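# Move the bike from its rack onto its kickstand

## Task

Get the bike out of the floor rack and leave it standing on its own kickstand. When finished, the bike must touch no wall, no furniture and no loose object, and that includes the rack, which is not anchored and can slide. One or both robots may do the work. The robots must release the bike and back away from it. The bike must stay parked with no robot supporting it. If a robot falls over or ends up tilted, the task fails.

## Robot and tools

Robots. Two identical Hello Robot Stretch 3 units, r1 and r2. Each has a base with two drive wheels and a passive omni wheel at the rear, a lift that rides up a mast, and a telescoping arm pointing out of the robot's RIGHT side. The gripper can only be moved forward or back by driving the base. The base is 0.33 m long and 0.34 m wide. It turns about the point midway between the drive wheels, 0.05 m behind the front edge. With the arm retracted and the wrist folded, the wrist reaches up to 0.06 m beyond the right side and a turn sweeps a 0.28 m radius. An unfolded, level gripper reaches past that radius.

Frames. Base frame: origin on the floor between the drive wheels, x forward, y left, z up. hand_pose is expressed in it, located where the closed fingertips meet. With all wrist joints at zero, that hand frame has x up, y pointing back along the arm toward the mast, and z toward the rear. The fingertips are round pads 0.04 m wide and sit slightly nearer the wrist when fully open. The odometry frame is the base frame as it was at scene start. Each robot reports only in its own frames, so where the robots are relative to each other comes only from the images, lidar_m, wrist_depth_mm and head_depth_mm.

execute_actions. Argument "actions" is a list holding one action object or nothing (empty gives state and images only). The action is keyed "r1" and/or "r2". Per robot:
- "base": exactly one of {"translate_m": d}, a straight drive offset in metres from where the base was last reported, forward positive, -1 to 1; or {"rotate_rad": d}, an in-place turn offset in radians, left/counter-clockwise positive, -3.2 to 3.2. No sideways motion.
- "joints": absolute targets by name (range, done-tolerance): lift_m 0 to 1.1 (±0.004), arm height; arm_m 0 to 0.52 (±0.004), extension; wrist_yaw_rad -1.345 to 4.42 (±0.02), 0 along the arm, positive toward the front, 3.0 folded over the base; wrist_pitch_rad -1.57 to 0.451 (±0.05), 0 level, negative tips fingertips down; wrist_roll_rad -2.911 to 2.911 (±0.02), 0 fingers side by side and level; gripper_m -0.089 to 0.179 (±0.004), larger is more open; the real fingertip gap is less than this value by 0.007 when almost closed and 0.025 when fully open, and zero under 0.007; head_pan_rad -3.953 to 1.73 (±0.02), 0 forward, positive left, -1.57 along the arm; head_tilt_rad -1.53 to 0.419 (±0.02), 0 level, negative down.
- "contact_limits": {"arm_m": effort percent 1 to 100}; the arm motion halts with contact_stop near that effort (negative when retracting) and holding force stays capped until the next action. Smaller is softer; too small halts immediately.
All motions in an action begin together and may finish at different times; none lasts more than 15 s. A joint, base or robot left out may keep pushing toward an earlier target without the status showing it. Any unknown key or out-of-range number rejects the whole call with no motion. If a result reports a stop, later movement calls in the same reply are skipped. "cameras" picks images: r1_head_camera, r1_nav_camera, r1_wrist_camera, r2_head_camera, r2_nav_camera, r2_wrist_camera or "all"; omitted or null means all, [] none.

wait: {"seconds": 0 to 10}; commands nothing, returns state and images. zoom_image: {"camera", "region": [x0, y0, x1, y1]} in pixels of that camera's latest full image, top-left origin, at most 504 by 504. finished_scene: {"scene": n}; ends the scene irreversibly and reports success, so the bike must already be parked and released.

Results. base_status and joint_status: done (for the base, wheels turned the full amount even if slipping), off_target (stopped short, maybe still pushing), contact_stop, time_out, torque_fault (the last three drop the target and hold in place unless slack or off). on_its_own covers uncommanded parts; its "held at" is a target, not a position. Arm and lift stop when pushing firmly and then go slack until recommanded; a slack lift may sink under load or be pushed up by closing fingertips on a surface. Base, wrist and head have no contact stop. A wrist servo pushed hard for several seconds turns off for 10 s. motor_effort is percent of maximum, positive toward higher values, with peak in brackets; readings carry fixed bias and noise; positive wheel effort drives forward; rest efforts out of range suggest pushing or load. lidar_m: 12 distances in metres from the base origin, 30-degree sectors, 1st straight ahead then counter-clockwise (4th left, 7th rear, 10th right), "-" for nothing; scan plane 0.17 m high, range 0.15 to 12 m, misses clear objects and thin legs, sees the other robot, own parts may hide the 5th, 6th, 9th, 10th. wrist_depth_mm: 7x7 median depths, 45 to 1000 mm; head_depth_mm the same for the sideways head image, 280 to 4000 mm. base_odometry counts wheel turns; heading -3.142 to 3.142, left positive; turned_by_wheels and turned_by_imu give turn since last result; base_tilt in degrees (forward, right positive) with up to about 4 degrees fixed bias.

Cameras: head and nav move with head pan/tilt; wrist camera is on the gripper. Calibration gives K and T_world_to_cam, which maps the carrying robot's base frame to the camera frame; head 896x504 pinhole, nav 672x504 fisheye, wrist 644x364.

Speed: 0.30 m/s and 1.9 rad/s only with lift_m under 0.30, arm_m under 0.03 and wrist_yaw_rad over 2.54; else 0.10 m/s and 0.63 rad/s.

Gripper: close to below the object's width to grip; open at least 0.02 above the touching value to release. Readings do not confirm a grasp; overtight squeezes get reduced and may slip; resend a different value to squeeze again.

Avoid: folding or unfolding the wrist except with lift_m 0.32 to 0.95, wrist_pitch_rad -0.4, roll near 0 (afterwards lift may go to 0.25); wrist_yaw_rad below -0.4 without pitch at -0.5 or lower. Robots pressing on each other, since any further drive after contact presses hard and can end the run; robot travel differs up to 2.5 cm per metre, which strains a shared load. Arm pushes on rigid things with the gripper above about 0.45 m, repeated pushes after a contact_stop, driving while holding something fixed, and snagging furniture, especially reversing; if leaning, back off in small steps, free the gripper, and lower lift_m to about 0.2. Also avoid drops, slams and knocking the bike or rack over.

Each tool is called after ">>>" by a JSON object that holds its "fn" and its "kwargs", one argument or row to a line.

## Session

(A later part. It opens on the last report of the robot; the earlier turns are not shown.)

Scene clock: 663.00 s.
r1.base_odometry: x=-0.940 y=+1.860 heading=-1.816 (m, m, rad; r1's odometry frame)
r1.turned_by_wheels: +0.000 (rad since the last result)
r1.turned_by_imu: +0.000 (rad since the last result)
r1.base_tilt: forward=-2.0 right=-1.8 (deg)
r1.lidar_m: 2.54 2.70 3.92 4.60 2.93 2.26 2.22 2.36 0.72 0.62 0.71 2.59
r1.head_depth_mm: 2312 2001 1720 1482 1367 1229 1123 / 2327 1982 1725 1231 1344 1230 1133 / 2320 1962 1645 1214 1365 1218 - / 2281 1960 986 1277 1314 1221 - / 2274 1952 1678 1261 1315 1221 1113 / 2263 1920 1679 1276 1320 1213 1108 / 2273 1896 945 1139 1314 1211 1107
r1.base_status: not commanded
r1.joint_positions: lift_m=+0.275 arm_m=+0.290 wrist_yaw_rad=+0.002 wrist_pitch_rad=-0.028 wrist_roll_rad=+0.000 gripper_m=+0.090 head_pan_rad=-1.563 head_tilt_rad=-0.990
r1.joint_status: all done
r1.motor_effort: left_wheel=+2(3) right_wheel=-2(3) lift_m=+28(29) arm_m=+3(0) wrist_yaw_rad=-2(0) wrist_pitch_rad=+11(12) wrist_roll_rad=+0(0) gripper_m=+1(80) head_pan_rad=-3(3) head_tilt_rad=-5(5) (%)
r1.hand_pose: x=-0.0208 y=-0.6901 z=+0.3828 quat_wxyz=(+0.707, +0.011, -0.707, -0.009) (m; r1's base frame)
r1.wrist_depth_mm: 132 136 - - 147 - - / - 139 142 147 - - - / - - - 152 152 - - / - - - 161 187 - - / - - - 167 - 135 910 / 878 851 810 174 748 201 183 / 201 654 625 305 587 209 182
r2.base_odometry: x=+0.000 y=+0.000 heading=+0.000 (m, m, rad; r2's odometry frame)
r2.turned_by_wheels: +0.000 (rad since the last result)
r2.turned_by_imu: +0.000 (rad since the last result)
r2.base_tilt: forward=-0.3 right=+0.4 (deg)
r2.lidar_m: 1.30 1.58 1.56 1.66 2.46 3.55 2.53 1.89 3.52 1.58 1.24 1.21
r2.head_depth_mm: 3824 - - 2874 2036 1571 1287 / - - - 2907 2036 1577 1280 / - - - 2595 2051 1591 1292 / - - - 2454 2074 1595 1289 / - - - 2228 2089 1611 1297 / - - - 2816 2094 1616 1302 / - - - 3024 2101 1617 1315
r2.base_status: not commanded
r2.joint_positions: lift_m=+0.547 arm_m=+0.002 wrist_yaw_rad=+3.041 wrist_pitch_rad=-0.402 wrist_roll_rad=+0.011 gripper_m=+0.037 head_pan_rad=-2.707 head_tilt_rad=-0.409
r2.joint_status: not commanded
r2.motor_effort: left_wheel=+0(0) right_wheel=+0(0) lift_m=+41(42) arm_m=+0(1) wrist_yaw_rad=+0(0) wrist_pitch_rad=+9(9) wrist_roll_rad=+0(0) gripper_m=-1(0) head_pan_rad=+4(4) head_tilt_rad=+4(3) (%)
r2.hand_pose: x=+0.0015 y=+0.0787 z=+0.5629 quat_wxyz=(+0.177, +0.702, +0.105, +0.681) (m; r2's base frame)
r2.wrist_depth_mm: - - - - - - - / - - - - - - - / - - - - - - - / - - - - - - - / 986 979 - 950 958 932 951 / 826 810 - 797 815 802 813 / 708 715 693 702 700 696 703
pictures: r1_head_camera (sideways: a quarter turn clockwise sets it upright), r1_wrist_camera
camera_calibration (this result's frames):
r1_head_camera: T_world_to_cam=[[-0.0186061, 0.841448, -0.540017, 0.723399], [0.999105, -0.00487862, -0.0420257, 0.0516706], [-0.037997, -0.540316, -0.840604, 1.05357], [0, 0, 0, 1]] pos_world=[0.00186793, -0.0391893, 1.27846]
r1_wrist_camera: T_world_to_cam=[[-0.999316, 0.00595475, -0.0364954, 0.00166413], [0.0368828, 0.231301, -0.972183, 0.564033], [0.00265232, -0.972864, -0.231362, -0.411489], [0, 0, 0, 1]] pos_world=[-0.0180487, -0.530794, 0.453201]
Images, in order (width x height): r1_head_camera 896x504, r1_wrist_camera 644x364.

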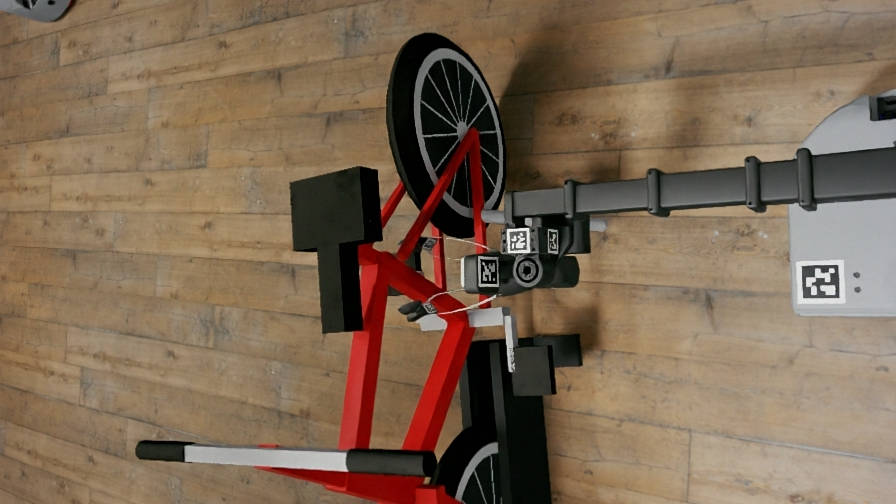

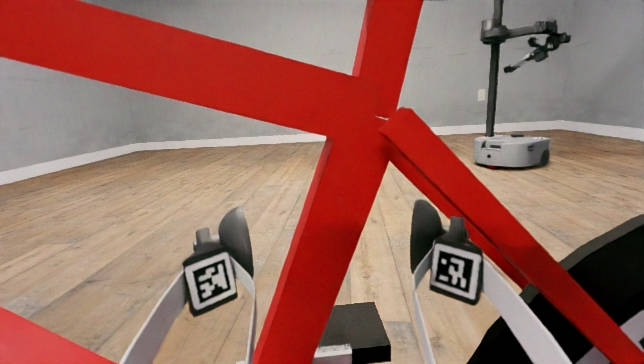

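Straddled. Grip and back up.

>>> {"fn": "execute_actions", "kwargs": {
  "actions": [
    {"r1":{"joints":{"gripper_m":-0.05}}}
  ],
  "cameras": []
}}

>>> {"fn": "execute_actions", "kwargs": {
  "actions": [
    {"r1":{"base":{"translate_m":-0.15}}}
  ],
  "cameras": ["r1_head_camera","r1_nav_camera"]
}}

Scene clock: 670.13 s.
r1.base_odometry: x=-0.940 y=+1.860 heading=-1.816 (m, m, rad; r1's odometry frame)
r1.turned_by_wheels: +0.000 (rad since the last result)
r1.turned_by_imu: +0.001 (rad since the last result)
r1.base_tilt: forward=-2.0 right=-1.9 (deg)
r1.lidar_m: 2.54 2.70 3.94 4.63 2.92 2.25 2.22 2.35 0.72 0.62 0.71 2.59
r1.head_depth_mm: 2306 1988 1722 1480 1358 1237 1132 / 2328 1992 1720 1243 1359 1223 1141 / 2332 1960 1637 1254 1350 1221 - / 2305 1958 1007 1394 1304 1217 - / 2285 1935 1670 1285 1327 1211 1105 / 2258 1917 1691 1289 1309 1205 1110 / 2260 1866 951 1150 1309 1207 1095
r1.base_status: not commanded
r1.joint_positions: lift_m=+0.275 arm_m=+0.290 wrist_yaw_rad=+0.002 wrist_pitch_rad=-0.027 wrist_roll_rad=+0.048 gripper_m=-0.049 head_pan_rad=-1.563 head_tilt_rad=-0.990
r1.joint_status: all done
r1.motor_effort: left_wheel=+1(2) right_wheel=-2(2) lift_m=+28(28) arm_m=+3(3) wrist_yaw_rad=-1(2) wrist_pitch_rad=+11(11) wrist_roll_rad=-22(21) gripper_m=-27(100) head_pan_rad=-3(3) head_tilt_rad=-5(5) (%)
r1.hand_pose: x=-0.0209 y=-0.6901 z=+0.3830 quat_wxyz=(+0.690, +0.010, -0.724, -0.009) (m; r1's base frame)
r1.wrist_depth_mm: 138 - - - - - - / 143 144 146 153 - - - / - - - 157 130 - - / - - - 165 227 - - / - - - 169 - 145 195 / 956 896 860 177 718 689 183 / 446 671 644 187 560 201 188
r2.base_odometry: x=+0.000 y=+0.000 heading=+0.000 (m, m, rad; r2's odometry frame)
r2.turned_by_wheels: +0.000 (rad since the last result)
r2.turned_by_imu: +0.001 (rad since the last result)
r2.base_tilt: forward=-0.4 right=+0.5 (deg)
r2.lidar_m: 1.30 1.58 1.55 1.66 2.45 3.53 2.53 1.89 3.54 1.58 1.24 1.21
r2.head_depth_mm: 3767 - - 2903 2023 1568 1284 / - - - 2894 2046 1580 1288 / - - - 2600 2071 1594 1283 / - - - 2376 2084 1595 1285 / - - - 2233 2082 1607 1292 / - - - 2850 2096 1610 1300 / - - - 3008 2083 1616 1311
r2.base_status: not commanded
r2.joint_positions: lift_m=+0.547 arm_m=+0.002 wrist_yaw_rad=+3.041 wrist_pitch_rad=-0.402 wrist_roll_rad=+0.011 gripper_m=+0.037 head_pan_rad=-2.707 head_tilt_rad=-0.409
r2.joint_status: not commanded
r2.motor_effort: left_wheel=-1(0) right_wheel=+1(0) lift_m=+42(41) arm_m=+0(1) wrist_yaw_rad=+0(0) wrist_pitch_rad=+9(9) wrist_roll_rad=+0(0) gripper_m=-1(1) head_pan_rad=+3(4) head_tilt_rad=+4(3) (%)
r2.hand_pose: x=+0.0015 y=+0.0787 z=+0.5629 quat_wxyz=(+0.177, +0.702, +0.105, +0.681) (m; r2's base frame)
r2.wrist_depth_mm: - - - - - - - / - - - - - - - / - - - - - - - / - - - - - - - / 957 950 - 958 977 948 945 / 816 826 - 819 796 783 802 / 714 722 697 704 705 699 699
pictures: none
No camera images: the call's "cameras" was empty. Leave "cameras" out to get every camera's image.

Scene clock: 673.80 s.
r1.base_odometry: x=-0.904 y=+2.006 heading=-1.816 (m, m, rad; r1's odometry frame)
r1.turned_by_wheels: +0.000 (rad since the last result)
r1.turned_by_imu: +0.042 (rad since the last result)
r1.base_tilt: forward=-1.9 right=-1.9 (deg)
r1.lidar_m: 2.69 2.91 4.36 4.62 2.65 2.10 2.07 2.24 0.71 0.61 0.74 2.71
r1.head_depth_mm: 2276 1988 1730 1520 1363 1236 1117 / 2316 1994 1717 1280 1354 1236 1138 / 2352 1971 1693 1213 1352 1230 - / 2325 1954 975 1242 1309 1217 - / 2270 1937 1020 1227 1346 1216 1112 / 2267 1912 1673 1433 1294 1203 1101 / 2251 1885 1595 1210 1312 1207 1106
r1.base_status: done
r1.joint_positions: lift_m=+0.275 arm_m=+0.290 wrist_yaw_rad=+0.004 wrist_pitch_rad=-0.031 wrist_roll_rad=+0.005 gripper_m=-0.043 head_pan_rad=-1.564 head_tilt_rad=-0.990
r1.joint_status: not commanded
r1.on_its_own: gripper_m is held at -0.044, not at your -0.050, by its stall guard, which is not easing now
r1.motor_effort: left_wheel=+1(33) right_wheel=-1(45) lift_m=+32(32) arm_m=+1(6) wrist_yaw_rad=-3(100) wrist_pitch_rad=+12(32) wrist_roll_rad=-2(21) gripper_m=-15(33) head_pan_rad=-2(2) head_tilt_rad=-5(5) (%)
r1.hand_pose: x=-0.0205 y=-0.6902 z=+0.3819 quat_wxyz=(+0.706, +0.012, -0.708, -0.010) (m; r1's base frame)
r1.wrist_depth_mm: - - - - - - - / 147 148 150 - - - - / - - 154 - - - - / - - 165 129 - - - / - - 171 - 228 996 185 / 860 835 179 - 142 187 178 / 656 644 311 334 582 179 185
r2.base_odometry: x=+0.000 y=+0.000 heading=+0.000 (m, m, rad; r2's odometry frame)
r2.turned_by_wheels: +0.000 (rad since the last result)
r2.turned_by_imu: +0.001 (rad since the last result)
r2.base_tilt: forward=-0.3 right=+0.4 (deg)
r2.lidar_m: 1.30 1.58 1.56 1.66 2.46 3.54 3.80 1.85 3.52 1.59 1.24 1.22
r2.head_depth_mm: 3814 - - 2887 2034 1568 1281 / - - - 2922 2046 1584 1280 / - - - 2601 2058 1581 1287 / - - - 2458 2060 1595 1290 / - - - 2258 2062 1594 1297 / - - - 2676 2114 1600 1304 / - - - 3083 2118 1612 1305
r2.base_status: not commanded
r2.joint_positions: lift_m=+0.547 arm_m=+0.002 wrist_yaw_rad=+3.041 wrist_pitch_rad=-0.402 wrist_roll_rad=+0.011 gripper_m=+0.037 head_pan_rad=-2.707 head_tilt_rad=-0.409
r2.joint_status: not commanded
r2.motor_effort: left_wheel=+0(0) right_wheel=+1(0) lift_m=+42(42) arm_m=+0(0) wrist_yaw_rad=+0(0) wrist_pitch_rad=+9(9) wrist_roll_rad=+0(0) gripper_m=-1(1) head_pan_rad=+4(3) head_tilt_rad=+4(4) (%)
r2.hand_pose: x=+0.0015 y=+0.0787 z=+0.5629 quat_wxyz=(+0.177, +0.702, +0.105, +0.681) (m; r2's base frame)
r2.wrist_depth_mm: - - - - - - - / - - - - - - - / - - - - - - - / - - - - - - - / 957 946 - 931 963 931 938 / 809 810 - 830 814 814 784 / 710 702 697 700 705 702 693
pictures: r1_head_camera (sideways: a quarter turn clockwise sets it upright), r1_nav_camera (sideways: a quarter turn counterclockwise sets it upright)
camera_calibration (this result's frames):
r1_head_camera: T_world_to_cam=[[-0.017783, 0.841466, -0.540017, 0.723394], [0.999099, -0.00585598, -0.0420257, 0.0516706], [-0.0385255, -0.540278, -0.840604, 1.05358], [0, 0, 0, 1]] pos_world=[0.0018296, -0.0391852, 1.27846]
r1_nav_camera: T_world_to_cam=[[-0.0427743, -0.810729, 0.583857, -0.711931], [-0.998449, 0.0138461, -0.0539216, 0.128345], [0.0356317, -0.585258, -0.810064, 1.00392], [0, 0, 0, 1]] pos_world=[0.0619217, 0.00859411, 1.23583]
Images, in order (width x height): r1_head_camera 896x504, r1_nav_camera 672x504.

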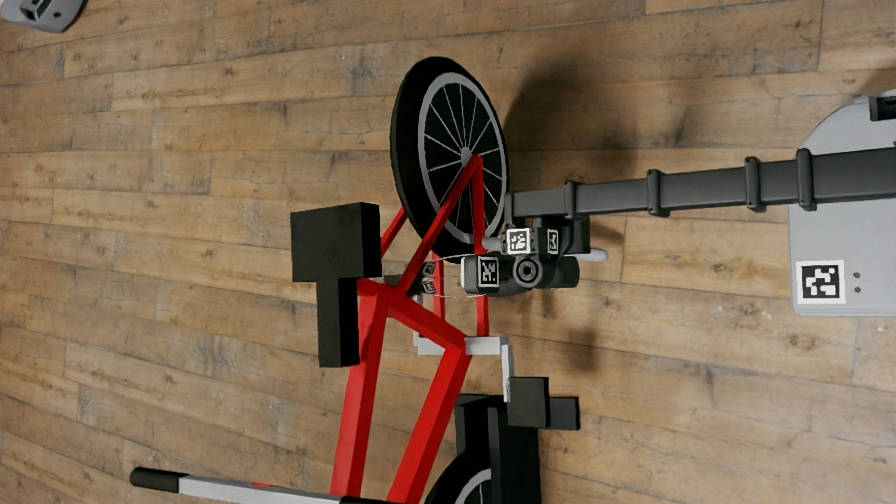

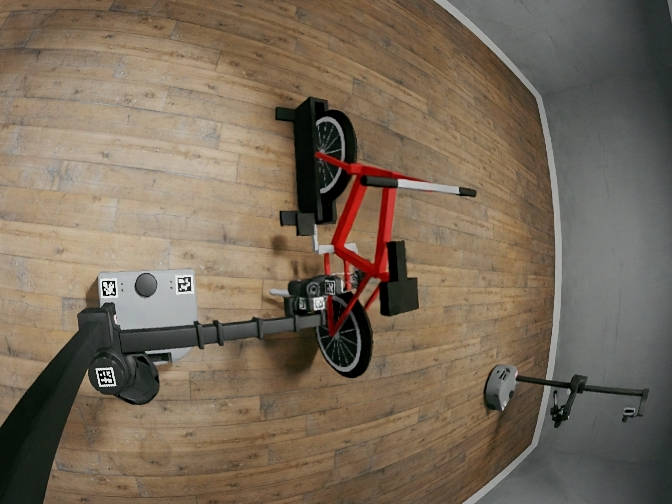

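>>> {"fn": "execute_actions", "kwargs": {
  "actions": [
    {"r1":{"base":{"translate_m":-0.15},"joints":{"head_pan_rad":-1.2,"gripper_m":-0.06}}}
  ],
  "cameras": ["r1_head_camera","r1_nav_camera"]
}}

Scene clock: 684.33 s.
r1.base_odometry: x=-0.868 y=+2.152 heading=-1.816 (m, m, rad; r1's odometry frame)
r1.turned_by_wheels: +0.000 (rad since the last result)
r1.turned_by_imu: +0.002 (rad since the last result)
r1.base_tilt: forward=-2.0 right=-1.9 (deg)
r1.lidar_m: 2.83 3.06 4.61 4.64 2.45 1.95 1.93 2.08 0.72 0.61 0.75 2.87
r1.head_depth_mm: 2377 1999 1724 1138 1318 1230 1125 / 2326 1955 1713 1173 - 1238 1126 / 2326 1976 1713 1438 1334 1226 1150 / 2275 1901 1706 1460 1349 1217 - / 2271 1941 1116 1349 1350 1214 1113 / 2268 1930 1679 1326 1336 1213 1109 / 2234 1900 1672 1404 1321 1211 1104
r1.base_status: done
r1.joint_positions: lift_m=+0.275 arm_m=+0.290 wrist_yaw_rad=+0.048 wrist_pitch_rad=-0.046 wrist_roll_rad=+0.005 gripper_m=-0.059 head_pan_rad=-1.207 head_tilt_rad=-0.990
r1.joint_status: all done
r1.on_its_own: wrist_yaw_rad is held at +0.045, not at your +0.000, by its stall guard, which is not easing now
r1.motor_effort: left_wheel=+2(14) right_wheel=-3(17) lift_m=+32(32) arm_m=+1(2) wrist_yaw_rad=-1(27) wrist_pitch_rad=+18(19) wrist_roll_rad=-2(2) gripper_m=-21(82) head_pan_rad=+3(24) head_tilt_rad=-5(5) (%)
r1.hand_pose: x=-0.0093 y=-0.6894 z=+0.3781 quat_wxyz=(+0.706, +0.033, -0.708, +0.000) (m; r1's base frame)
r1.wrist_depth_mm: - - - - - - - / 157 154 157 - - - - / - - 162 217 - - - / - - 172 134 - - - / - - 180 - 233 962 180 / 841 827 188 - 145 185 176 / 229 641 322 336 543 182 185
r2.base_odometry: x=+0.000 y=+0.000 heading=+0.000 (m, m, rad; r2's odometry frame)
r2.turned_by_wheels: +0.000 (rad since the last result)
r2.turned_by_imu: +0.001 (rad since the last result)
r2.base_tilt: forward=-0.4 right=+0.4 (deg)
r2.lidar_m: 1.30 1.58 1.56 1.66 2.46 3.54 3.77 1.80 3.54 1.58 1.23 1.22
r2.head_depth_mm: 3826 - - 2865 2026 1566 1277 / - - - 2903 2037 1582 1288 / - - - 2617 2068 1579 1297 / - - - 2450 2055 1582 1294 / - - - 2247 2068 1601 1305 / - - - 2654 1997 1612 1300 / - - - 2861 2143 1623 1314
r2.base_status: not commanded
r2.joint_positions: lift_m=+0.547 arm_m=+0.002 wrist_yaw_rad=+3.041 wrist_pitch_rad=-0.402 wrist_roll_rad=+0.011 gripper_m=+0.037 head_pan_rad=-2.707 head_tilt_rad=-0.409
r2.joint_status: not commanded
r2.motor_effort: left_wheel=+0(0) right_wheel=+1(0) lift_m=+42(41) arm_m=-1(0) wrist_yaw_rad=+0(0) wrist_pitch_rad=+9(9) wrist_roll_rad=+0(0) gripper_m=-1(1) head_pan_rad=+5(4) head_tilt_rad=+4(4) (%)
r2.hand_pose: x=+0.0015 y=+0.0787 z=+0.5629 quat_wxyz=(+0.177, +0.702, +0.105, +0.681) (m; r2's base frame)
r2.wrist_depth_mm: - - - - - - - / - - - - - - - / - - - - - - - / - - - - - - - / 969 925 - 970 965 948 970 / 818 818 - 776 819 814 792 / 710 707 699 704 716 705 694
pictures: r1_head_camera (sideways: a quarter turn clockwise sets it upright), r1_nav_camera (sideways: a quarter turn counterclockwise sets it upright)
camera_calibration (this result's frames):
r1_head_camera: T_world_to_cam=[[-0.310986, 0.782093, -0.540017, 0.725183], [0.938037, 0.343977, -0.0420257, 0.0520431], [0.152886, -0.519626, -0.840604, 1.05241], [0, 0, 0, 1]] pos_world=[0.0158055, -0.0382037, 1.27846]
r1_nav_camera: T_world_to_cam=[[0.243503, -0.774479, 0.583857, -0.713677], [-0.940223, -0.336264, -0.0539216, 0.127989], [0.238091, -0.535825, -0.810064, 1.00269], [0, 0, 0, 1]] pos_world=[0.0553896, 0.0275764, 1.23583]
Images, in order (width x height): r1_head_camera 896x504, r1_nav_camera 672x504.

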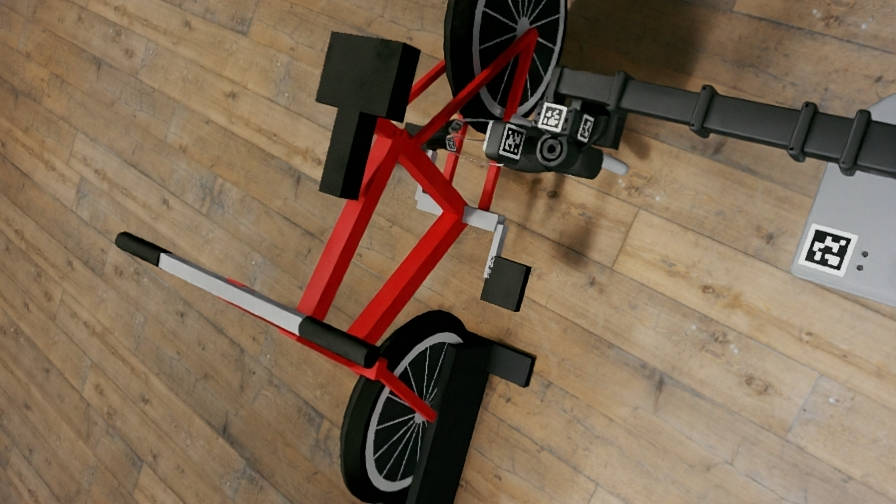

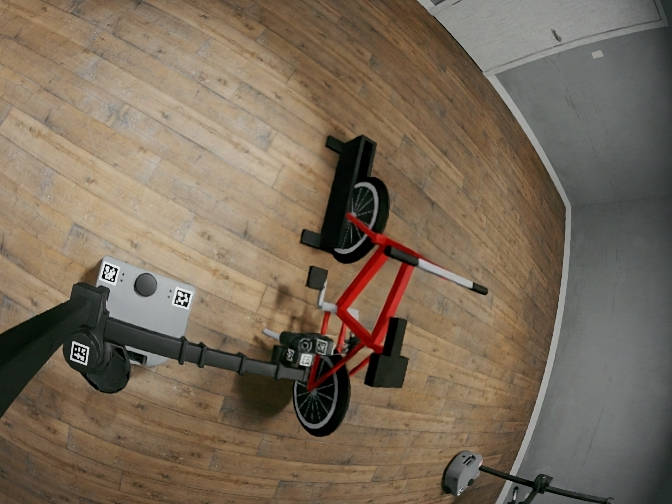

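Rolling out well. Mind r2 behind; continue.

>>> {"fn": "execute_actions", "kwargs": {
  "actions": [
    {"r1":{"base":{"translate_m":-0.4}}}
  ],
  "cameras": ["r1_head_camera","r1_nav_camera"]
}}

Scene clock: 695.50 s.
r1.base_odometry: x=-0.771 y=+2.540 heading=-1.816 (m, m, rad; r1's odometry frame)
r1.turned_by_wheels: +0.000 (rad since the last result)
r1.turned_by_imu: +0.004 (rad since the last result)
r1.base_tilt: forward=-1.9 right=-1.9 (deg)
r1.lidar_m: 3.22 3.49 4.74 4.09 1.94 1.55 1.53 1.66 0.73 0.63 0.75 3.27
r1.head_depth_mm: 2333 1989 1735 1140 1320 1239 1131 / 2332 1994 1709 1168 - 1233 1127 / 2336 1982 1690 1274 1339 1225 1147 / 2288 1891 1689 1444 1335 1211 - / 2301 1940 1132 1369 1332 1207 1105 / 2265 1957 1687 1366 1341 1210 1107 / 2258 1927 1663 1423 1333 1204 1094
r1.base_status: done
r1.joint_positions: lift_m=+0.275 arm_m=+0.290 wrist_yaw_rad=+0.092 wrist_pitch_rad=-0.039 wrist_roll_rad=+0.004 gripper_m=-0.059 head_pan_rad=-1.207 head_tilt_rad=-0.990
r1.joint_status: not commanded
r1.on_its_own: wrist_yaw_rad is held at +0.092, not at your +0.000, by its stall guard, which is not easing now
r1.motor_effort: left_wheel=-2(18) right_wheel=+2(30) lift_m=+32(32) arm_m=+2(3) wrist_yaw_rad=+0(47) wrist_pitch_rad=+15(27) wrist_roll_rad=-2(2) gripper_m=-21(25) head_pan_rad=+3(4) head_tilt_rad=-5(5) (%)
r1.hand_pose: x=+0.0020 y=-0.6887 z=+0.3797 quat_wxyz=(+0.706, +0.047, -0.707, +0.018) (m; r1's base frame)
r1.wrist_depth_mm: - - - 148 - - - / 153 151 152 - - - - / - - 157 209 - - - / - - - 128 - - - / - - 178 - 142 978 179 / 842 815 191 - 141 186 172 / 224 637 327 344 569 157 179
r2.base_odometry: x=+0.000 y=+0.000 heading=+0.000 (m, m, rad; r2's odometry frame)
r2.turned_by_wheels: +0.000 (rad since the last result)
r2.turned_by_imu: +0.001 (rad since the last result)
r2.base_tilt: forward=-0.4 right=+0.5 (deg)
r2.lidar_m: 1.30 1.58 1.56 1.66 2.45 3.53 3.77 1.76 1.70 1.58 1.24 1.21
r2.head_depth_mm: 3798 - - 2856 2045 1561 1275 / - - - 2897 2065 1563 1279 / - - - 2677 2054 1585 1287 / - - - 2966 2068 1593 1302 / - - - 2248 2092 1598 1298 / - - - 2638 1998 1609 1312 / - - - 2461 1861 1609 1304
r2.base_status: not commanded
r2.joint_positions: lift_m=+0.547 arm_m=+0.002 wrist_yaw_rad=+3.041 wrist_pitch_rad=-0.402 wrist_roll_rad=+0.011 gripper_m=+0.037 head_pan_rad=-2.707 head_tilt_rad=-0.409
r2.joint_status: not commanded
r2.motor_effort: left_wheel=+0(0) right_wheel=+0(1) lift_m=+42(42) arm_m=+0(0) wrist_yaw_rad=+0(0) wrist_pitch_rad=+9(9) wrist_roll_rad=+0(0) gripper_m=-1(1) head_pan_rad=+4(3) head_tilt_rad=+3(4) (%)
r2.hand_pose: x=+0.0015 y=+0.0787 z=+0.5629 quat_wxyz=(+0.177, +0.702, +0.105, +0.681) (m; r2's base frame)
r2.wrist_depth_mm: - - - - - - - / - - - - - - - / - - - - - - - / - - - - - - - / 963 960 - 943 953 943 935 / 806 819 - 803 798 792 803 / 707 699 702 700 701 695 703
pictures: r1_head_camera (sideways: a quarter turn clockwise sets it upright), r1_nav_camera (sideways: a quarter turn counterclockwise sets it upright)
camera_calibration (this result's frames):
r1_head_camera: T_world_to_cam=[[-0.31103, 0.782075, -0.540017, 0.725183], [0.938018, 0.34403, -0.0420257, 0.0520432], [0.152915, -0.519617, -0.840604, 1.05241], [0, 0, 0, 1]] pos_world=[0.0158076, -0.0382031, 1.27846]
r1_nav_camera: T_world_to_cam=[[0.243547, -0.774465, 0.583857, -0.713677], [-0.940204, -0.336317, -0.0539216, 0.127989], [0.238122, -0.535812, -0.810064, 1.00269], [0, 0, 0, 1]] pos_world=[0.055388, 0.0275792, 1.23583]
Images, in order (width x height): r1_head_camera 896x504, r1_nav_camera 672x504.

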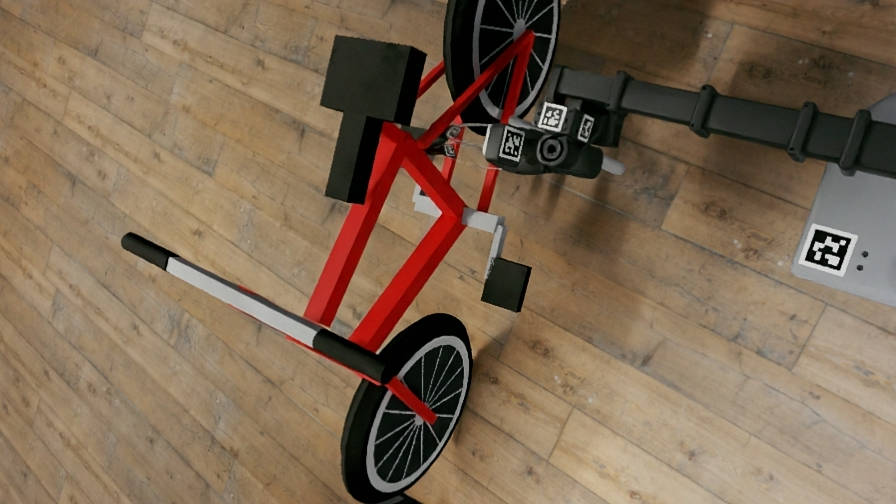

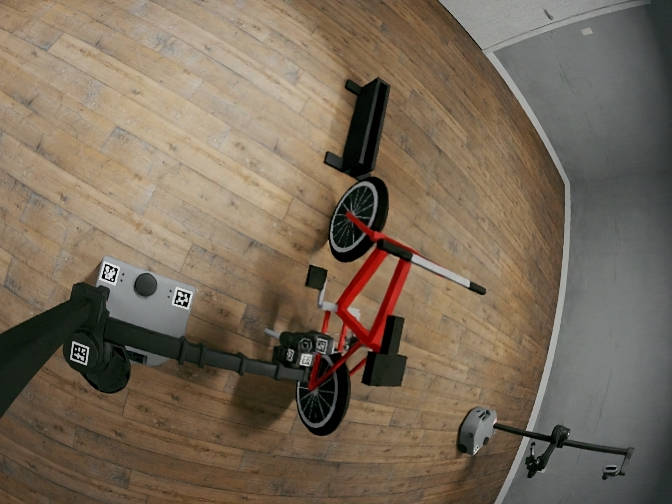

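>>> {"fn": "execute_actions", "kwargs": {
  "actions": [
    {"r1":{"base":{"translate_m":-0.18}}}
  ],
  "cameras": ["r1_head_camera"]
}}

>>> {"fn": "execute_actions", "kwargs": {
  "actions": [
    {"r1":{"joints":{"arm_m":0.26}}}
  ],
  "cameras": []
}}

>>> {"fn": "execute_actions", "kwargs": {
  "actions": [
    {"r1":{"joints":{"gripper_m":0.11}}}
  ],
  "cameras": ["r1_head_camera","r1_nav_camera"]
}}

Scene clock: 720.97 s.
r1.base_odometry: x=-0.727 y=+2.714 heading=-1.816 (m, m, rad; r1's odometry frame)
r1.turned_by_wheels: +0.000 (rad since the last result)
r1.turned_by_imu: +0.002 (rad since the last result)
r1.base_tilt: forward=-1.9 right=-1.9 (deg)
r1.lidar_m: 3.40 3.68 4.75 3.60 1.72 1.37 1.35 1.46 0.73 0.63 0.75 3.44
r1.head_depth_mm: 2356 1986 1721 1144 1321 1227 1126 / 2346 1975 1707 1146 - 1237 1124 / 2302 1959 1706 1271 1329 1222 1144 / 2277 1884 1693 1457 1343 1224 - / 2263 1934 1109 1420 1338 1212 1115 / 2269 1914 1670 1368 1343 1216 1104 / 2264 1902 1653 1434 1329 1208 1103
r1.base_status: done
r1.joint_positions: lift_m=+0.275 arm_m=+0.290 wrist_yaw_rad=+0.092 wrist_pitch_rad=-0.043 wrist_roll_rad=+0.004 gripper_m=-0.059 head_pan_rad=-1.207 head_tilt_rad=-0.990
r1.joint_status: not commanded
r1.on_its_own: wrist_yaw_rad is held at +0.092, not at your +0.000, by its stall guard, which is not easing now
r1.motor_effort: left_wheel=-2(8) right_wheel=+3(13) lift_m=+32(32) arm_m=+2(2) wrist_yaw_rad=+0(16) wrist_pitch_rad=+17(17) wrist_roll_rad=-2(2) gripper_m=-21(22) head_pan_rad=+3(3) head_tilt_rad=-5(5) (%)
r1.hand_pose: x=+0.0020 y=-0.6886 z=+0.3787 quat_wxyz=(+0.706, +0.048, -0.707, +0.017) (m; r1's base frame)
r1.wrist_depth_mm: - - - 146 - - - / 151 148 150 - - - - / - - 156 207 - - - / - - - 128 - - - / - - 180 - 142 948 180 / 845 801 192 - 146 186 175 / 223 626 332 551 572 156 183
r2.base_odometry: x=+0.000 y=+0.000 heading=+0.000 (m, m, rad; r2's odometry frame)
r2.turned_by_wheels: +0.000 (rad since the last result)
r2.turned_by_imu: +0.001 (rad since the last result)
r2.base_tilt: forward=-0.3 right=+0.4 (deg)
r2.lidar_m: 1.30 1.58 1.56 1.67 2.46 3.54 3.78 1.89 1.67 1.58 1.24 1.22
r2.head_depth_mm: 3848 - - 2869 2037 1568 1279 / - - - 2889 2031 1577 1283 / - - - 2685 2053 1586 1286 / - - - 2947 2068 1595 1292 / - - - 2947 2085 1593 1297 / - - - 2680 2089 1607 1307 / - - - 2702 1931 1611 1312
r2.base_status: not commanded
r2.joint_positions: lift_m=+0.547 arm_m=+0.002 wrist_yaw_rad=+3.041 wrist_pitch_rad=-0.402 wrist_roll_rad=+0.011 gripper_m=+0.037 head_pan_rad=-2.707 head_tilt_rad=-0.409
r2.joint_status: not commanded
r2.motor_effort: left_wheel=+0(1) right_wheel=+1(0) lift_m=+41(41) arm_m=+0(1) wrist_yaw_rad=+0(1) wrist_pitch_rad=+9(9) wrist_roll_rad=+0(0) gripper_m=-1(0) head_pan_rad=+4(4) head_tilt_rad=+4(3) (%)
r2.hand_pose: x=+0.0015 y=+0.0787 z=+0.5629 quat_wxyz=(+0.177, +0.702, +0.105, +0.681) (m; r2's base frame)
r2.wrist_depth_mm: - - - - - - - / - - - - - - - / - - - - - - - / - - - - - - - / 951 968 - 949 980 946 960 / 800 821 - 816 816 811 787 / 701 708 692 699 693 696 700
pictures: r1_head_camera (sideways: a quarter turn clockwise sets it upright)
camera_calibration (this result's frames):
r1_head_camera: T_world_to_cam=[[-0.311039, 0.782071, -0.540017, 0.725183], [0.938014, 0.344041, -0.0420257, 0.0520432], [0.152921, -0.519615, -0.840604, 1.05241], [0, 0, 0, 1]] pos_world=[0.0158081, -0.038203, 1.27846]
Images, in order (width x height): r1_head_camera 896x504.

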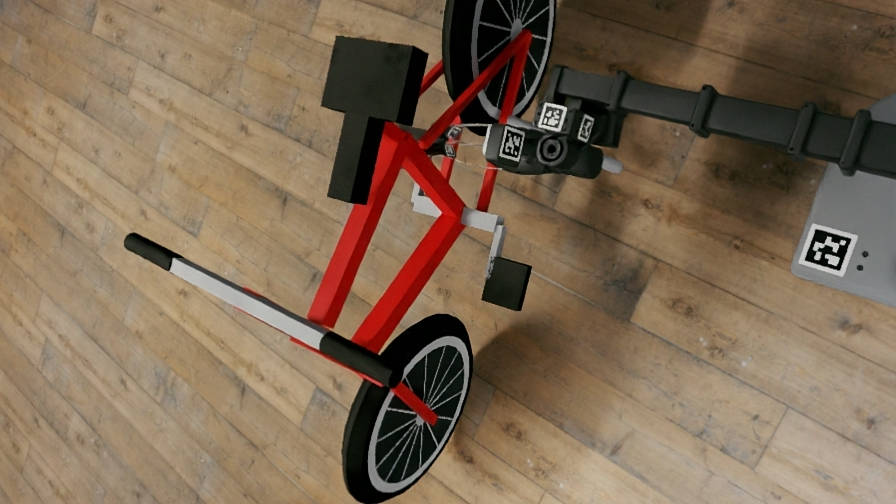

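Scene clock: 722.17 s.
r1.base_odometry: x=-0.727 y=+2.714 heading=-1.816 (m, m, rad; r1's odometry frame)
r1.turned_by_wheels: +0.000 (rad since the last result)
r1.turned_by_imu: +0.000 (rad since the last result)
r1.base_tilt: forward=-1.9 right=-1.8 (deg)
r1.lidar_m: 3.38 3.68 4.73 3.61 1.72 1.37 1.35 1.46 0.72 0.63 0.56 0.93
r1.head_depth_mm: 2345 1993 1720 1111 1330 1233 1129 / 2346 1973 1727 1042 1350 1251 1125 / 2313 1961 1692 1208 1344 1221 1152 / 2312 1914 1696 1436 1325 1216 - / 2303 1931 974 1346 1336 1221 1111 / 2250 1917 1678 1294 1338 1205 1106 / 2279 1893 1676 1419 1328 1213 1102
r1.base_status: not commanded
r1.joint_positions: lift_m=+0.275 arm_m=+0.260 wrist_yaw_rad=+0.093 wrist_pitch_rad=-0.069 wrist_roll_rad=+0.004 gripper_m=-0.059 head_pan_rad=-1.207 head_tilt_rad=-0.990
r1.joint_status: all done
r1.on_its_own: wrist_yaw_rad is held at +0.092, not at your +0.000, by its stall guard, which is not easing now
r1.motor_effort: left_wheel=-2(2) right_wheel=+2(2) lift_m=+32(32) arm_m=+2(1) wrist_yaw_rad=+0(1) wrist_pitch_rad=+27(27) wrist_roll_rad=-1(1) gripper_m=-20(20) head_pan_rad=+3(2) head_tilt_rad=-5(5) (%)
r1.hand_pose: x=+0.0021 y=-0.6577 z=+0.3722 quat_wxyz=(+0.706, +0.057, -0.706, +0.008) (m; r1's base frame)
r1.wrist_depth_mm: 134 - - 136 - - - / 142 140 141 - - - - / - - 149 200 - - - / - - - 123 - - - / - - 182 - 141 897 179 / 804 789 199 - 209 186 179 / 221 252 303 309 235 188 195
r2.base_odometry: x=+0.000 y=+0.000 heading=+0.000 (m, m, rad; r2's odometry frame)
r2.turned_by_wheels: +0.000 (rad since the last result)
r2.turned_by_imu: +0.000 (rad since the last result)
r2.base_tilt: forward=-0.4 right=+0.5 (deg)
r2.lidar_m: 1.30 1.58 1.56 1.66 2.46 3.54 3.75 1.90 1.68 1.58 1.23 1.22
r2.head_depth_mm: 3849 - - 2874 2004 1562 1281 / - - - 2885 2040 1577 1282 / - - - 2713 2060 1591 1293 / - - - 2948 2078 1594 1296 / - - - 2782 2074 1602 1294 / - - - 2665 2086 1611 1305 / - - - 2839 1943 1623 1304
r2.base_status: not commanded
r2.joint_positions: lift_m=+0.547 arm_m=+0.002 wrist_yaw_rad=+3.041 wrist_pitch_rad=-0.402 wrist_roll_rad=+0.011 gripper_m=+0.037 head_pan_rad=-2.707 head_tilt_rad=-0.409
r2.joint_status: not commanded
r2.motor_effort: left_wheel=+0(0) right_wheel=+0(1) lift_m=+42(42) arm_m=-1(0) wrist_yaw_rad=+0(0) wrist_pitch_rad=+9(9) wrist_roll_rad=+0(0) gripper_m=-1(1) head_pan_rad=+4(4) head_tilt_rad=+3(3) (%)
r2.hand_pose: x=+0.0015 y=+0.0787 z=+0.5629 quat_wxyz=(+0.177, +0.702, +0.105, +0.681) (m; r2's base frame)
r2.wrist_depth_mm: - - - - - - - / - - - - - - - / - - - - - - - / - - - - - - - / 963 942 - 940 993 967 937 / 806 816 - 786 801 798 795 / 712 707 698 708 693 712 701
pictures: none
No camera images: the call's "cameras" was empty. Leave "cameras" out to get every camera's image.

Scene clock: 724.43 s.
r1.base_odometry: x=-0.727 y=+2.714 heading=-1.816 (m, m, rad; r1's odometry frame)
r1.turned_by_wheels: +0.000 (rad since the last result)
r1.turned_by_imu: +0.000 (rad since the last result)
r1.base_tilt: forward=-2.0 right=-1.9 (deg)
r1.lidar_m: 3.39 3.69 4.78 3.62 1.72 1.37 1.35 1.46 0.72 0.63 0.55 0.92
r1.head_depth_mm: 2356 1982 1720 1105 1330 1233 1131 / 2338 1984 1720 945 1355 1236 1123 / 2336 1934 1706 1211 1358 1227 1152 / 2317 1904 1687 1436 1335 1221 - / 2274 1955 978 1332 1341 1208 1112 / 2280 1938 1669 1290 1338 1218 1107 / 2262 1937 1659 1417 1328 1216 1104
r1.base_status: not commanded
r1.joint_positions: lift_m=+0.275 arm_m=+0.260 wrist_yaw_rad=+0.078 wrist_pitch_rad=-0.150 wrist_roll_rad=+0.011 gripper_m=+0.109 head_pan_rad=-1.207 head_tilt_rad=-0.990
r1.joint_status: all done
r1.on_its_own: wrist_yaw_rad is held at +0.092, not at your +0.000, by its stall guard, which is not easing now; wrist_yaw_rad is at rest, and its effort (+14) is outside its rest range (-12 to +12); wrist_pitch_rad is at rest, and its effort (+59) is outside its rest range (-20 to +32)
r1.motor_effort: left_wheel=-4(4) right_wheel=+4(4) lift_m=+36(37) arm_m=+2(2) wrist_yaw_rad=+14(15) wrist_pitch_rad=+59(60) wrist_roll_rad=-5(5) gripper_m=+22(99) head_pan_rad=+3(3) head_tilt_rad=-5(5) (%)
r1.hand_pose: x=-0.0020 y=-0.6538 z=+0.3516 quat_wxyz=(+0.703, +0.080, -0.706, -0.026) (m; r1's base frame)
r1.wrist_depth_mm: 124 123 125 - - - - / - - 133 180 - - - / - - - 110 - - - / - - 166 - 125 - 179 / 943 895 187 562 131 188 176 / 226 674 619 347 454 157 190 / 223 237 402 499 229 217 207
r2.base_odometry: x=+0.000 y=+0.000 heading=+0.000 (m, m, rad; r2's odometry frame)
r2.turned_by_wheels: +0.000 (rad since the last result)
r2.turned_by_imu: +0.000 (rad since the last result)
r2.base_tilt: forward=-0.4 right=+0.5 (deg)
r2.lidar_m: 1.30 1.58 1.56 1.67 2.46 3.55 3.80 1.90 1.69 1.58 1.24 1.22
r2.head_depth_mm: 3784 - - 2897 2027 1555 1285 / - - - 2911 2053 1578 1285 / - - - 2694 2082 1600 1281 / - - - 2924 2055 1588 1297 / - - - 2805 2098 1611 1306 / - - - 2858 2087 1608 1308 / - - - 2692 1948 1611 1306
r2.base_status: not commanded
r2.joint_positions: lift_m=+0.547 arm_m=+0.002 wrist_yaw_rad=+3.041 wrist_pitch_rad=-0.402 wrist_roll_rad=+0.011 gripper_m=+0.037 head_pan_rad=-2.707 head_tilt_rad=-0.409
r2.joint_status: not commanded
r2.motor_effort: left_wheel=+0(1) right_wheel=+0(1) lift_m=+41(41) arm_m=+0(0) wrist_yaw_rad=+0(0) wrist_pitch_rad=+9(9) wrist_roll_rad=+0(0) gripper_m=-1(1) head_pan_rad=+4(4) head_tilt_rad=+4(3) (%)
r2.hand_pose: x=+0.0015 y=+0.0787 z=+0.5629 quat_wxyz=(+0.177, +0.702, +0.105, +0.681) (m; r2's base frame)
r2.wrist_depth_mm: - - - - - - - / - - - - - - - / - - - - - - - / - - - - - - - / 964 950 - 929 963 936 939 / 807 816 - 815 802 799 794 / 713 721 695 701 702 690 697
pictures: r1_head_camera (sideways: a quarter turn clockwise sets it upright), r1_nav_camera (sideways: a quarter turn counterclockwise sets it upright)
camera_calibration (this result's frames):
r1_head_camera: T_world_to_cam=[[-0.311048, 0.782068, -0.540017, 0.725183], [0.93801, 0.344052, -0.0420257, 0.0520432], [0.152927, -0.519614, -0.840604, 1.05241], [0, 0, 0, 1]] pos_world=[0.0158085, -0.0382029, 1.27846]
r1_nav_camera: T_world_to_cam=[[0.243565, -0.77446, 0.583857, -0.713677], [-0.940196, -0.336339, -0.0539216, 0.127989], [0.238134, -0.535806, -0.810064, 1.00269], [0, 0, 0, 1]] pos_world=[0.0553874, 0.0275804, 1.23583]
Images, in order (width x height): r1_head_camera 896x504, r1_nav_camera 672x504.

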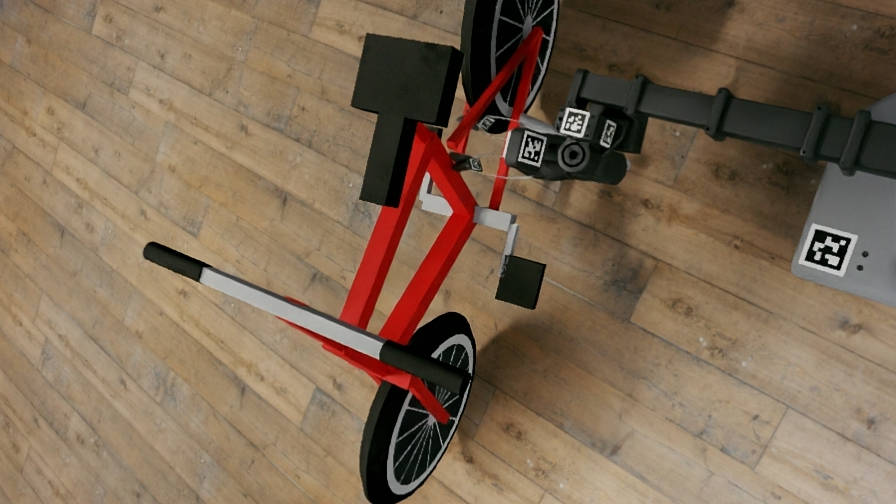

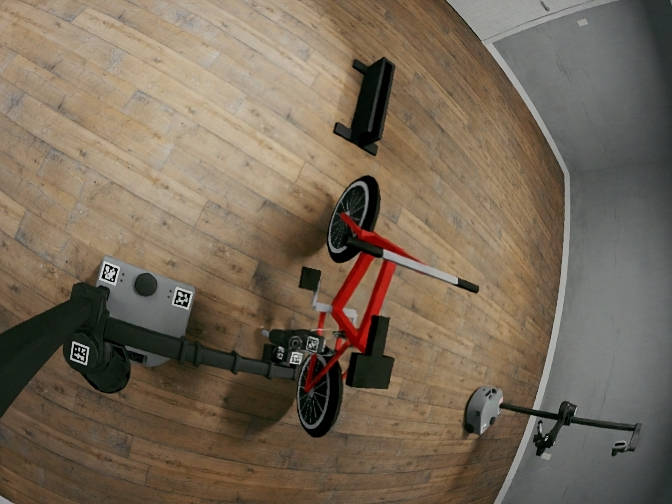

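>>> {"fn": "execute_actions", "kwargs": {
  "actions": [
    {"r1":{"joints":{"arm_m":0.2}}}
  ],
  "cameras": ["r1_head_camera","r1_wrist_camera"]
}}

Scene clock: 730.40 s.
r1.base_odometry: x=-0.727 y=+2.714 heading=-1.816 (m, m, rad; r1's odometry frame)
r1.turned_by_wheels: +0.000 (rad since the last result)
r1.turned_by_imu: +0.001 (rad since the last result)
r1.base_tilt: forward=-1.9 right=-1.8 (deg)
r1.lidar_m: 3.39 3.69 4.79 3.58 1.72 1.37 1.35 1.46 0.67 0.58 0.55 0.71
r1.head_depth_mm: 2352 1974 1714 1071 1330 1234 1120 / 2335 1972 1715 910 1341 1218 1123 / 2315 1969 1693 1090 1370 1216 1142 / 2295 1942 1685 1161 1308 1218 - / 2238 1937 1636 1426 1338 1216 1116 / 2289 1907 1692 1253 1333 1211 1106 / 2227 1906 1674 1478 1325 1207 1102
r1.base_status: not commanded
r1.joint_positions: lift_m=+0.275 arm_m=+0.200 wrist_yaw_rad=+0.100 wrist_pitch_rad=-0.210 wrist_roll_rad=+0.010 gripper_m=+0.110 head_pan_rad=-1.207 head_tilt_rad=-0.990
r1.joint_status: all done
r1.on_its_own: wrist_yaw_rad is held at +0.092, not at your +0.000, by its stall guard, which is not easing now; wrist_pitch_rad is held at -0.169, not at your +0.000, by its stall guard, which is not easing now
r1.motor_effort: left_wheel=+0(11) right_wheel=-2(20) lift_m=+38(38) arm_m=-2(6) wrist_yaw_rad=-7(21) wrist_pitch_rad=+16(61) wrist_roll_rad=-4(8) gripper_m=+1(22) head_pan_rad=+3(3) head_tilt_rad=-5(5) (%)
r1.hand_pose: x=+0.0030 y=-0.5897 z=+0.3365 quat_wxyz=(+0.703, +0.109, -0.702, -0.040) (m; r1's base frame)
r1.wrist_depth_mm: - 138 139 142 - - - / - - - 152 - - - / - - - 173 224 - - / - - - 406 866 220 198 / 237 751 298 377 733 190 216 / 378 263 276 565 289 247 248 / 458 513 296 277 277 286 286
r2.base_odometry: x=+0.000 y=+0.000 heading=+0.000 (m, m, rad; r2's odometry frame)
r2.turned_by_wheels: +0.000 (rad since the last result)
r2.turned_by_imu: +0.001 (rad since the last result)
r2.base_tilt: forward=-0.4 right=+0.5 (deg)
r2.lidar_m: 1.30 1.58 1.55 1.66 2.46 3.53 3.77 1.84 1.69 1.58 1.24 1.22
r2.head_depth_mm: 3779 - - 2905 2055 1567 1281 / - - - 2922 2038 1578 1286 / - - - 2663 2041 1573 1288 / - - - 2924 2051 1577 1292 / - - - 2962 2076 1595 1302 / - - - 2681 2102 1603 1304 / - - - 2682 1946 1602 1307
r2.base_status: not commanded
r2.joint_positions: lift_m=+0.547 arm_m=+0.002 wrist_yaw_rad=+3.041 wrist_pitch_rad=-0.402 wrist_roll_rad=+0.011 gripper_m=+0.037 head_pan_rad=-2.707 head_tilt_rad=-0.409
r2.joint_status: not commanded
r2.motor_effort: left_wheel=+0(0) right_wheel=+0(0) lift_m=+41(42) arm_m=+0(0) wrist_yaw_rad=+0(1) wrist_pitch_rad=+9(9) wrist_roll_rad=+0(0) gripper_m=-1(0) head_pan_rad=+3(4) head_tilt_rad=+4(3) (%)
r2.hand_pose: x=+0.0015 y=+0.0787 z=+0.5629 quat_wxyz=(+0.177, +0.702, +0.105, +0.681) (m; r2's base frame)
r2.wrist_depth_mm: - - - - - - - / - - - - - - - / - - - - - - - / - - - - - - - / 967 963 - 943 973 941 922 / 821 817 - 820 808 805 790 / 713 689 693 702 696 704 695
pictures: r1_head_camera (sideways: a quarter turn clockwise sets it upright), r1_wrist_camera
camera_calibration (this result's frames):
r1_head_camera: T_world_to_cam=[[-0.311134, 0.782034, -0.540017, 0.725184], [0.937972, 0.344155, -0.0420257, 0.0520435], [0.152984, -0.519597, -0.840604, 1.05241], [0, 0, 0, 1]] pos_world=[0.0158127, -0.0382018, 1.27846]
r1_wrist_camera: T_world_to_cam=[[-0.995599, -0.0827843, -0.0439218, -0.0266067], [0.00648355, 0.406709, -0.913535, 0.578699], [0.0934897, -0.909799, -0.404383, -0.229397], [0, 0, 0, 1]] pos_world=[-0.00879535, -0.44627, 0.434729]
Images, in order (width x height): r1_head_camera 896x504, r1_wrist_camera 644x364.

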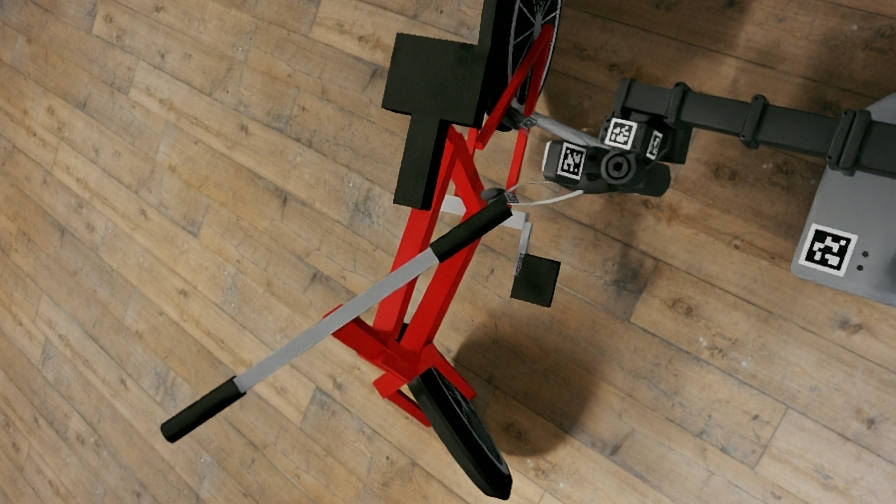

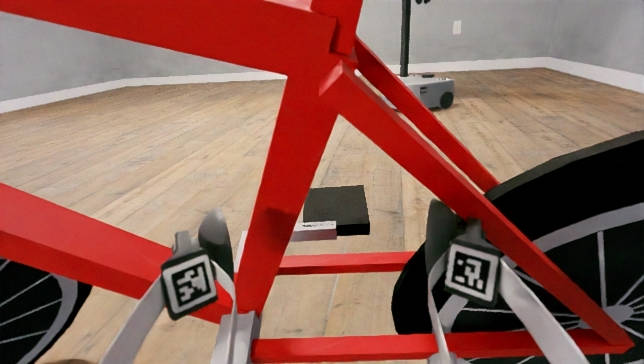

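Handlebar flopped; appears resting on stand. Retract more.

>>> {"fn": "execute_actions", "kwargs": {
  "actions": [
    {"r1":{"joints":{"arm_m":0.0,"wrist_pitch_rad":0}}}
  ],
  "cameras": ["r1_head_camera","r1_nav_camera"]
}}

Scene clock: 736.87 s.
r1.base_odometry: x=-0.727 y=+2.714 heading=-1.816 (m, m, rad; r1's odometry frame)
r1.turned_by_wheels: +0.000 (rad since the last result)
r1.turned_by_imu: +0.001 (rad since the last result)
r1.base_tilt: forward=-1.9 right=-1.8 (deg)
r1.lidar_m: 3.40 3.69 4.77 3.62 1.72 1.37 1.35 1.46 0.67 0.58 0.55 0.71
r1.head_depth_mm: 2363 2006 1715 1068 1322 1238 1122 / 2342 1968 1713 915 1326 1234 1143 / 2346 1964 1714 1151 1344 1252 - / 2290 1955 1694 1149 1309 1224 - / 2270 1941 1621 1429 1327 1214 1118 / 2299 1898 1688 1262 1339 1209 1105 / 2265 1907 1671 1483 1333 1207 1105
r1.base_status: not commanded
r1.joint_positions: lift_m=+0.275 arm_m=+0.003 wrist_yaw_rad=+0.094 wrist_pitch_rad=-0.027 wrist_roll_rad=+0.006 gripper_m=+0.110 head_pan_rad=-1.207 head_tilt_rad=-0.990
r1.joint_status: all done
joint sent to its limit — the command would take r1.arm_m past its lower limit, so that joint was sent only as far as its limit.
r1.on_its_own: wrist_yaw_rad is held at +0.092, not at your +0.000, by its stall guard, which is not easing now
r1.motor_effort: left_wheel=-1(8) right_wheel=+1(13) lift_m=+38(38) arm_m=-2(4) wrist_yaw_rad=-2(29) wrist_pitch_rad=+10(52) wrist_roll_rad=-2(8) gripper_m=+0(7) head_pan_rad=+4(2) head_tilt_rad=-5(5) (%)
r1.hand_pose: x=+0.0026 y=-0.4026 z=+0.3827 quat_wxyz=(+0.705, +0.043, -0.708, +0.023) (m; r1's base frame)
r1.wrist_depth_mm: 321 - - 308 267 - - / 330 331 338 - - - - / 368 - - 354 - - - / 433 417 - - 453 386 390 / 403 476 - 552 440 414 417 / 427 545 742 481 455 457 460 / 491 597 408 623 560 525 575
r2.base_odometry: x=+0.000 y=+0.000 heading=+0.000 (m, m, rad; r2's odometry frame)
r2.turned_by_wheels: +0.000 (rad since the last result)
r2.turned_by_imu: +0.001 (rad since the last result)
r2.base_tilt: forward=-0.4 right=+0.4 (deg)
r2.lidar_m: 1.30 1.58 1.55 1.66 2.46 3.55 3.79 1.83 1.69 1.58 1.23 1.22
r2.head_depth_mm: 3848 - - 2873 2036 1568 1285 / - - - 2880 2039 1587 1280 / - - - 2661 2055 1581 1291 / - - - 2958 2106 1582 1291 / - - - 2955 2092 1610 1307 / - - - 2691 2105 1600 1315 / - - - 2705 1935 1609 1309
r2.base_status: not commanded
r2.joint_positions: lift_m=+0.547 arm_m=+0.002 wrist_yaw_rad=+3.041 wrist_pitch_rad=-0.402 wrist_roll_rad=+0.011 gripper_m=+0.037 head_pan_rad=-2.707 head_tilt_rad=-0.409
r2.joint_status: not commanded
r2.motor_effort: left_wheel=+0(0) right_wheel=+0(0) lift_m=+41(41) arm_m=+0(0) wrist_yaw_rad=+0(0) wrist_pitch_rad=+9(9) wrist_roll_rad=+0(0) gripper_m=-1(0) head_pan_rad=+4(4) head_tilt_rad=+4(3) (%)
r2.hand_pose: x=+0.0015 y=+0.0787 z=+0.5629 quat_wxyz=(+0.177, +0.702, +0.105, +0.681) (m; r2's base frame)
r2.wrist_depth_mm: - - - - - - - / - - - - - - - / - - - - - - - / - - - - - - - / 964 961 - 978 970 960 946 / 814 811 - 799 804 818 798 / 701 708 695 709 697 699 699
pictures: r1_head_camera (sideways: a quarter turn clockwise sets it upright), r1_nav_camera (sideways: a quarter turn counterclockwise sets it upright)
camera_calibration (this result's frames):
r1_head_camera: T_world_to_cam=[[-0.311134, 0.782034, -0.540017, 0.725184], [0.937972, 0.344154, -0.0420257, 0.0520435], [0.152984, -0.519597, -0.840604, 1.05241], [0, 0, 0, 1]] pos_world=[0.0158127, -0.0382018, 1.27846]
r1_nav_camera: T_world_to_cam=[[0.243649, -0.774433, 0.583857, -0.713678], [-0.940159, -0.336442, -0.0539216, 0.127989], [0.238193, -0.53578, -0.810064, 1.00269], [0, 0, 0, 1]] pos_world=[0.0553844, 0.0275858, 1.23583]
Images, in order (width x height): r1_head_camera 896x504, r1_nav_camera 672x504.

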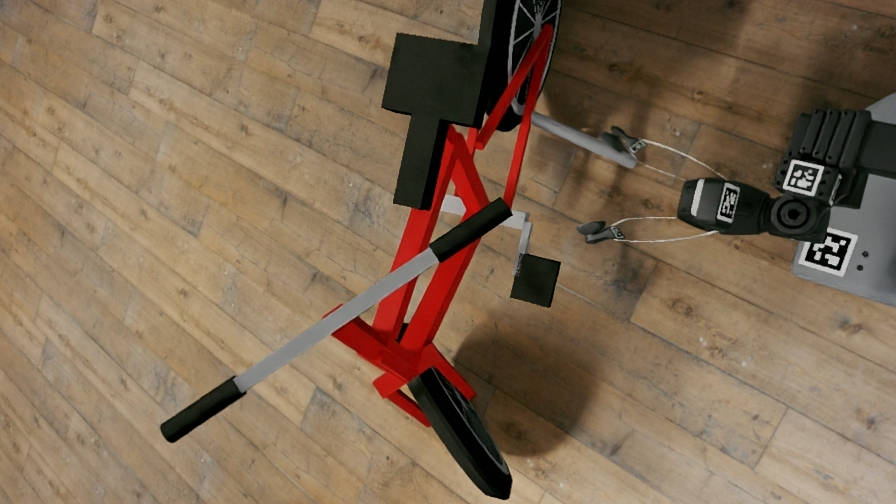

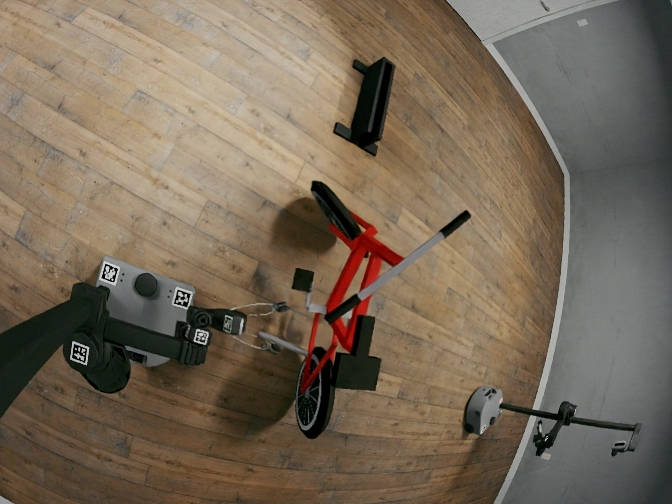

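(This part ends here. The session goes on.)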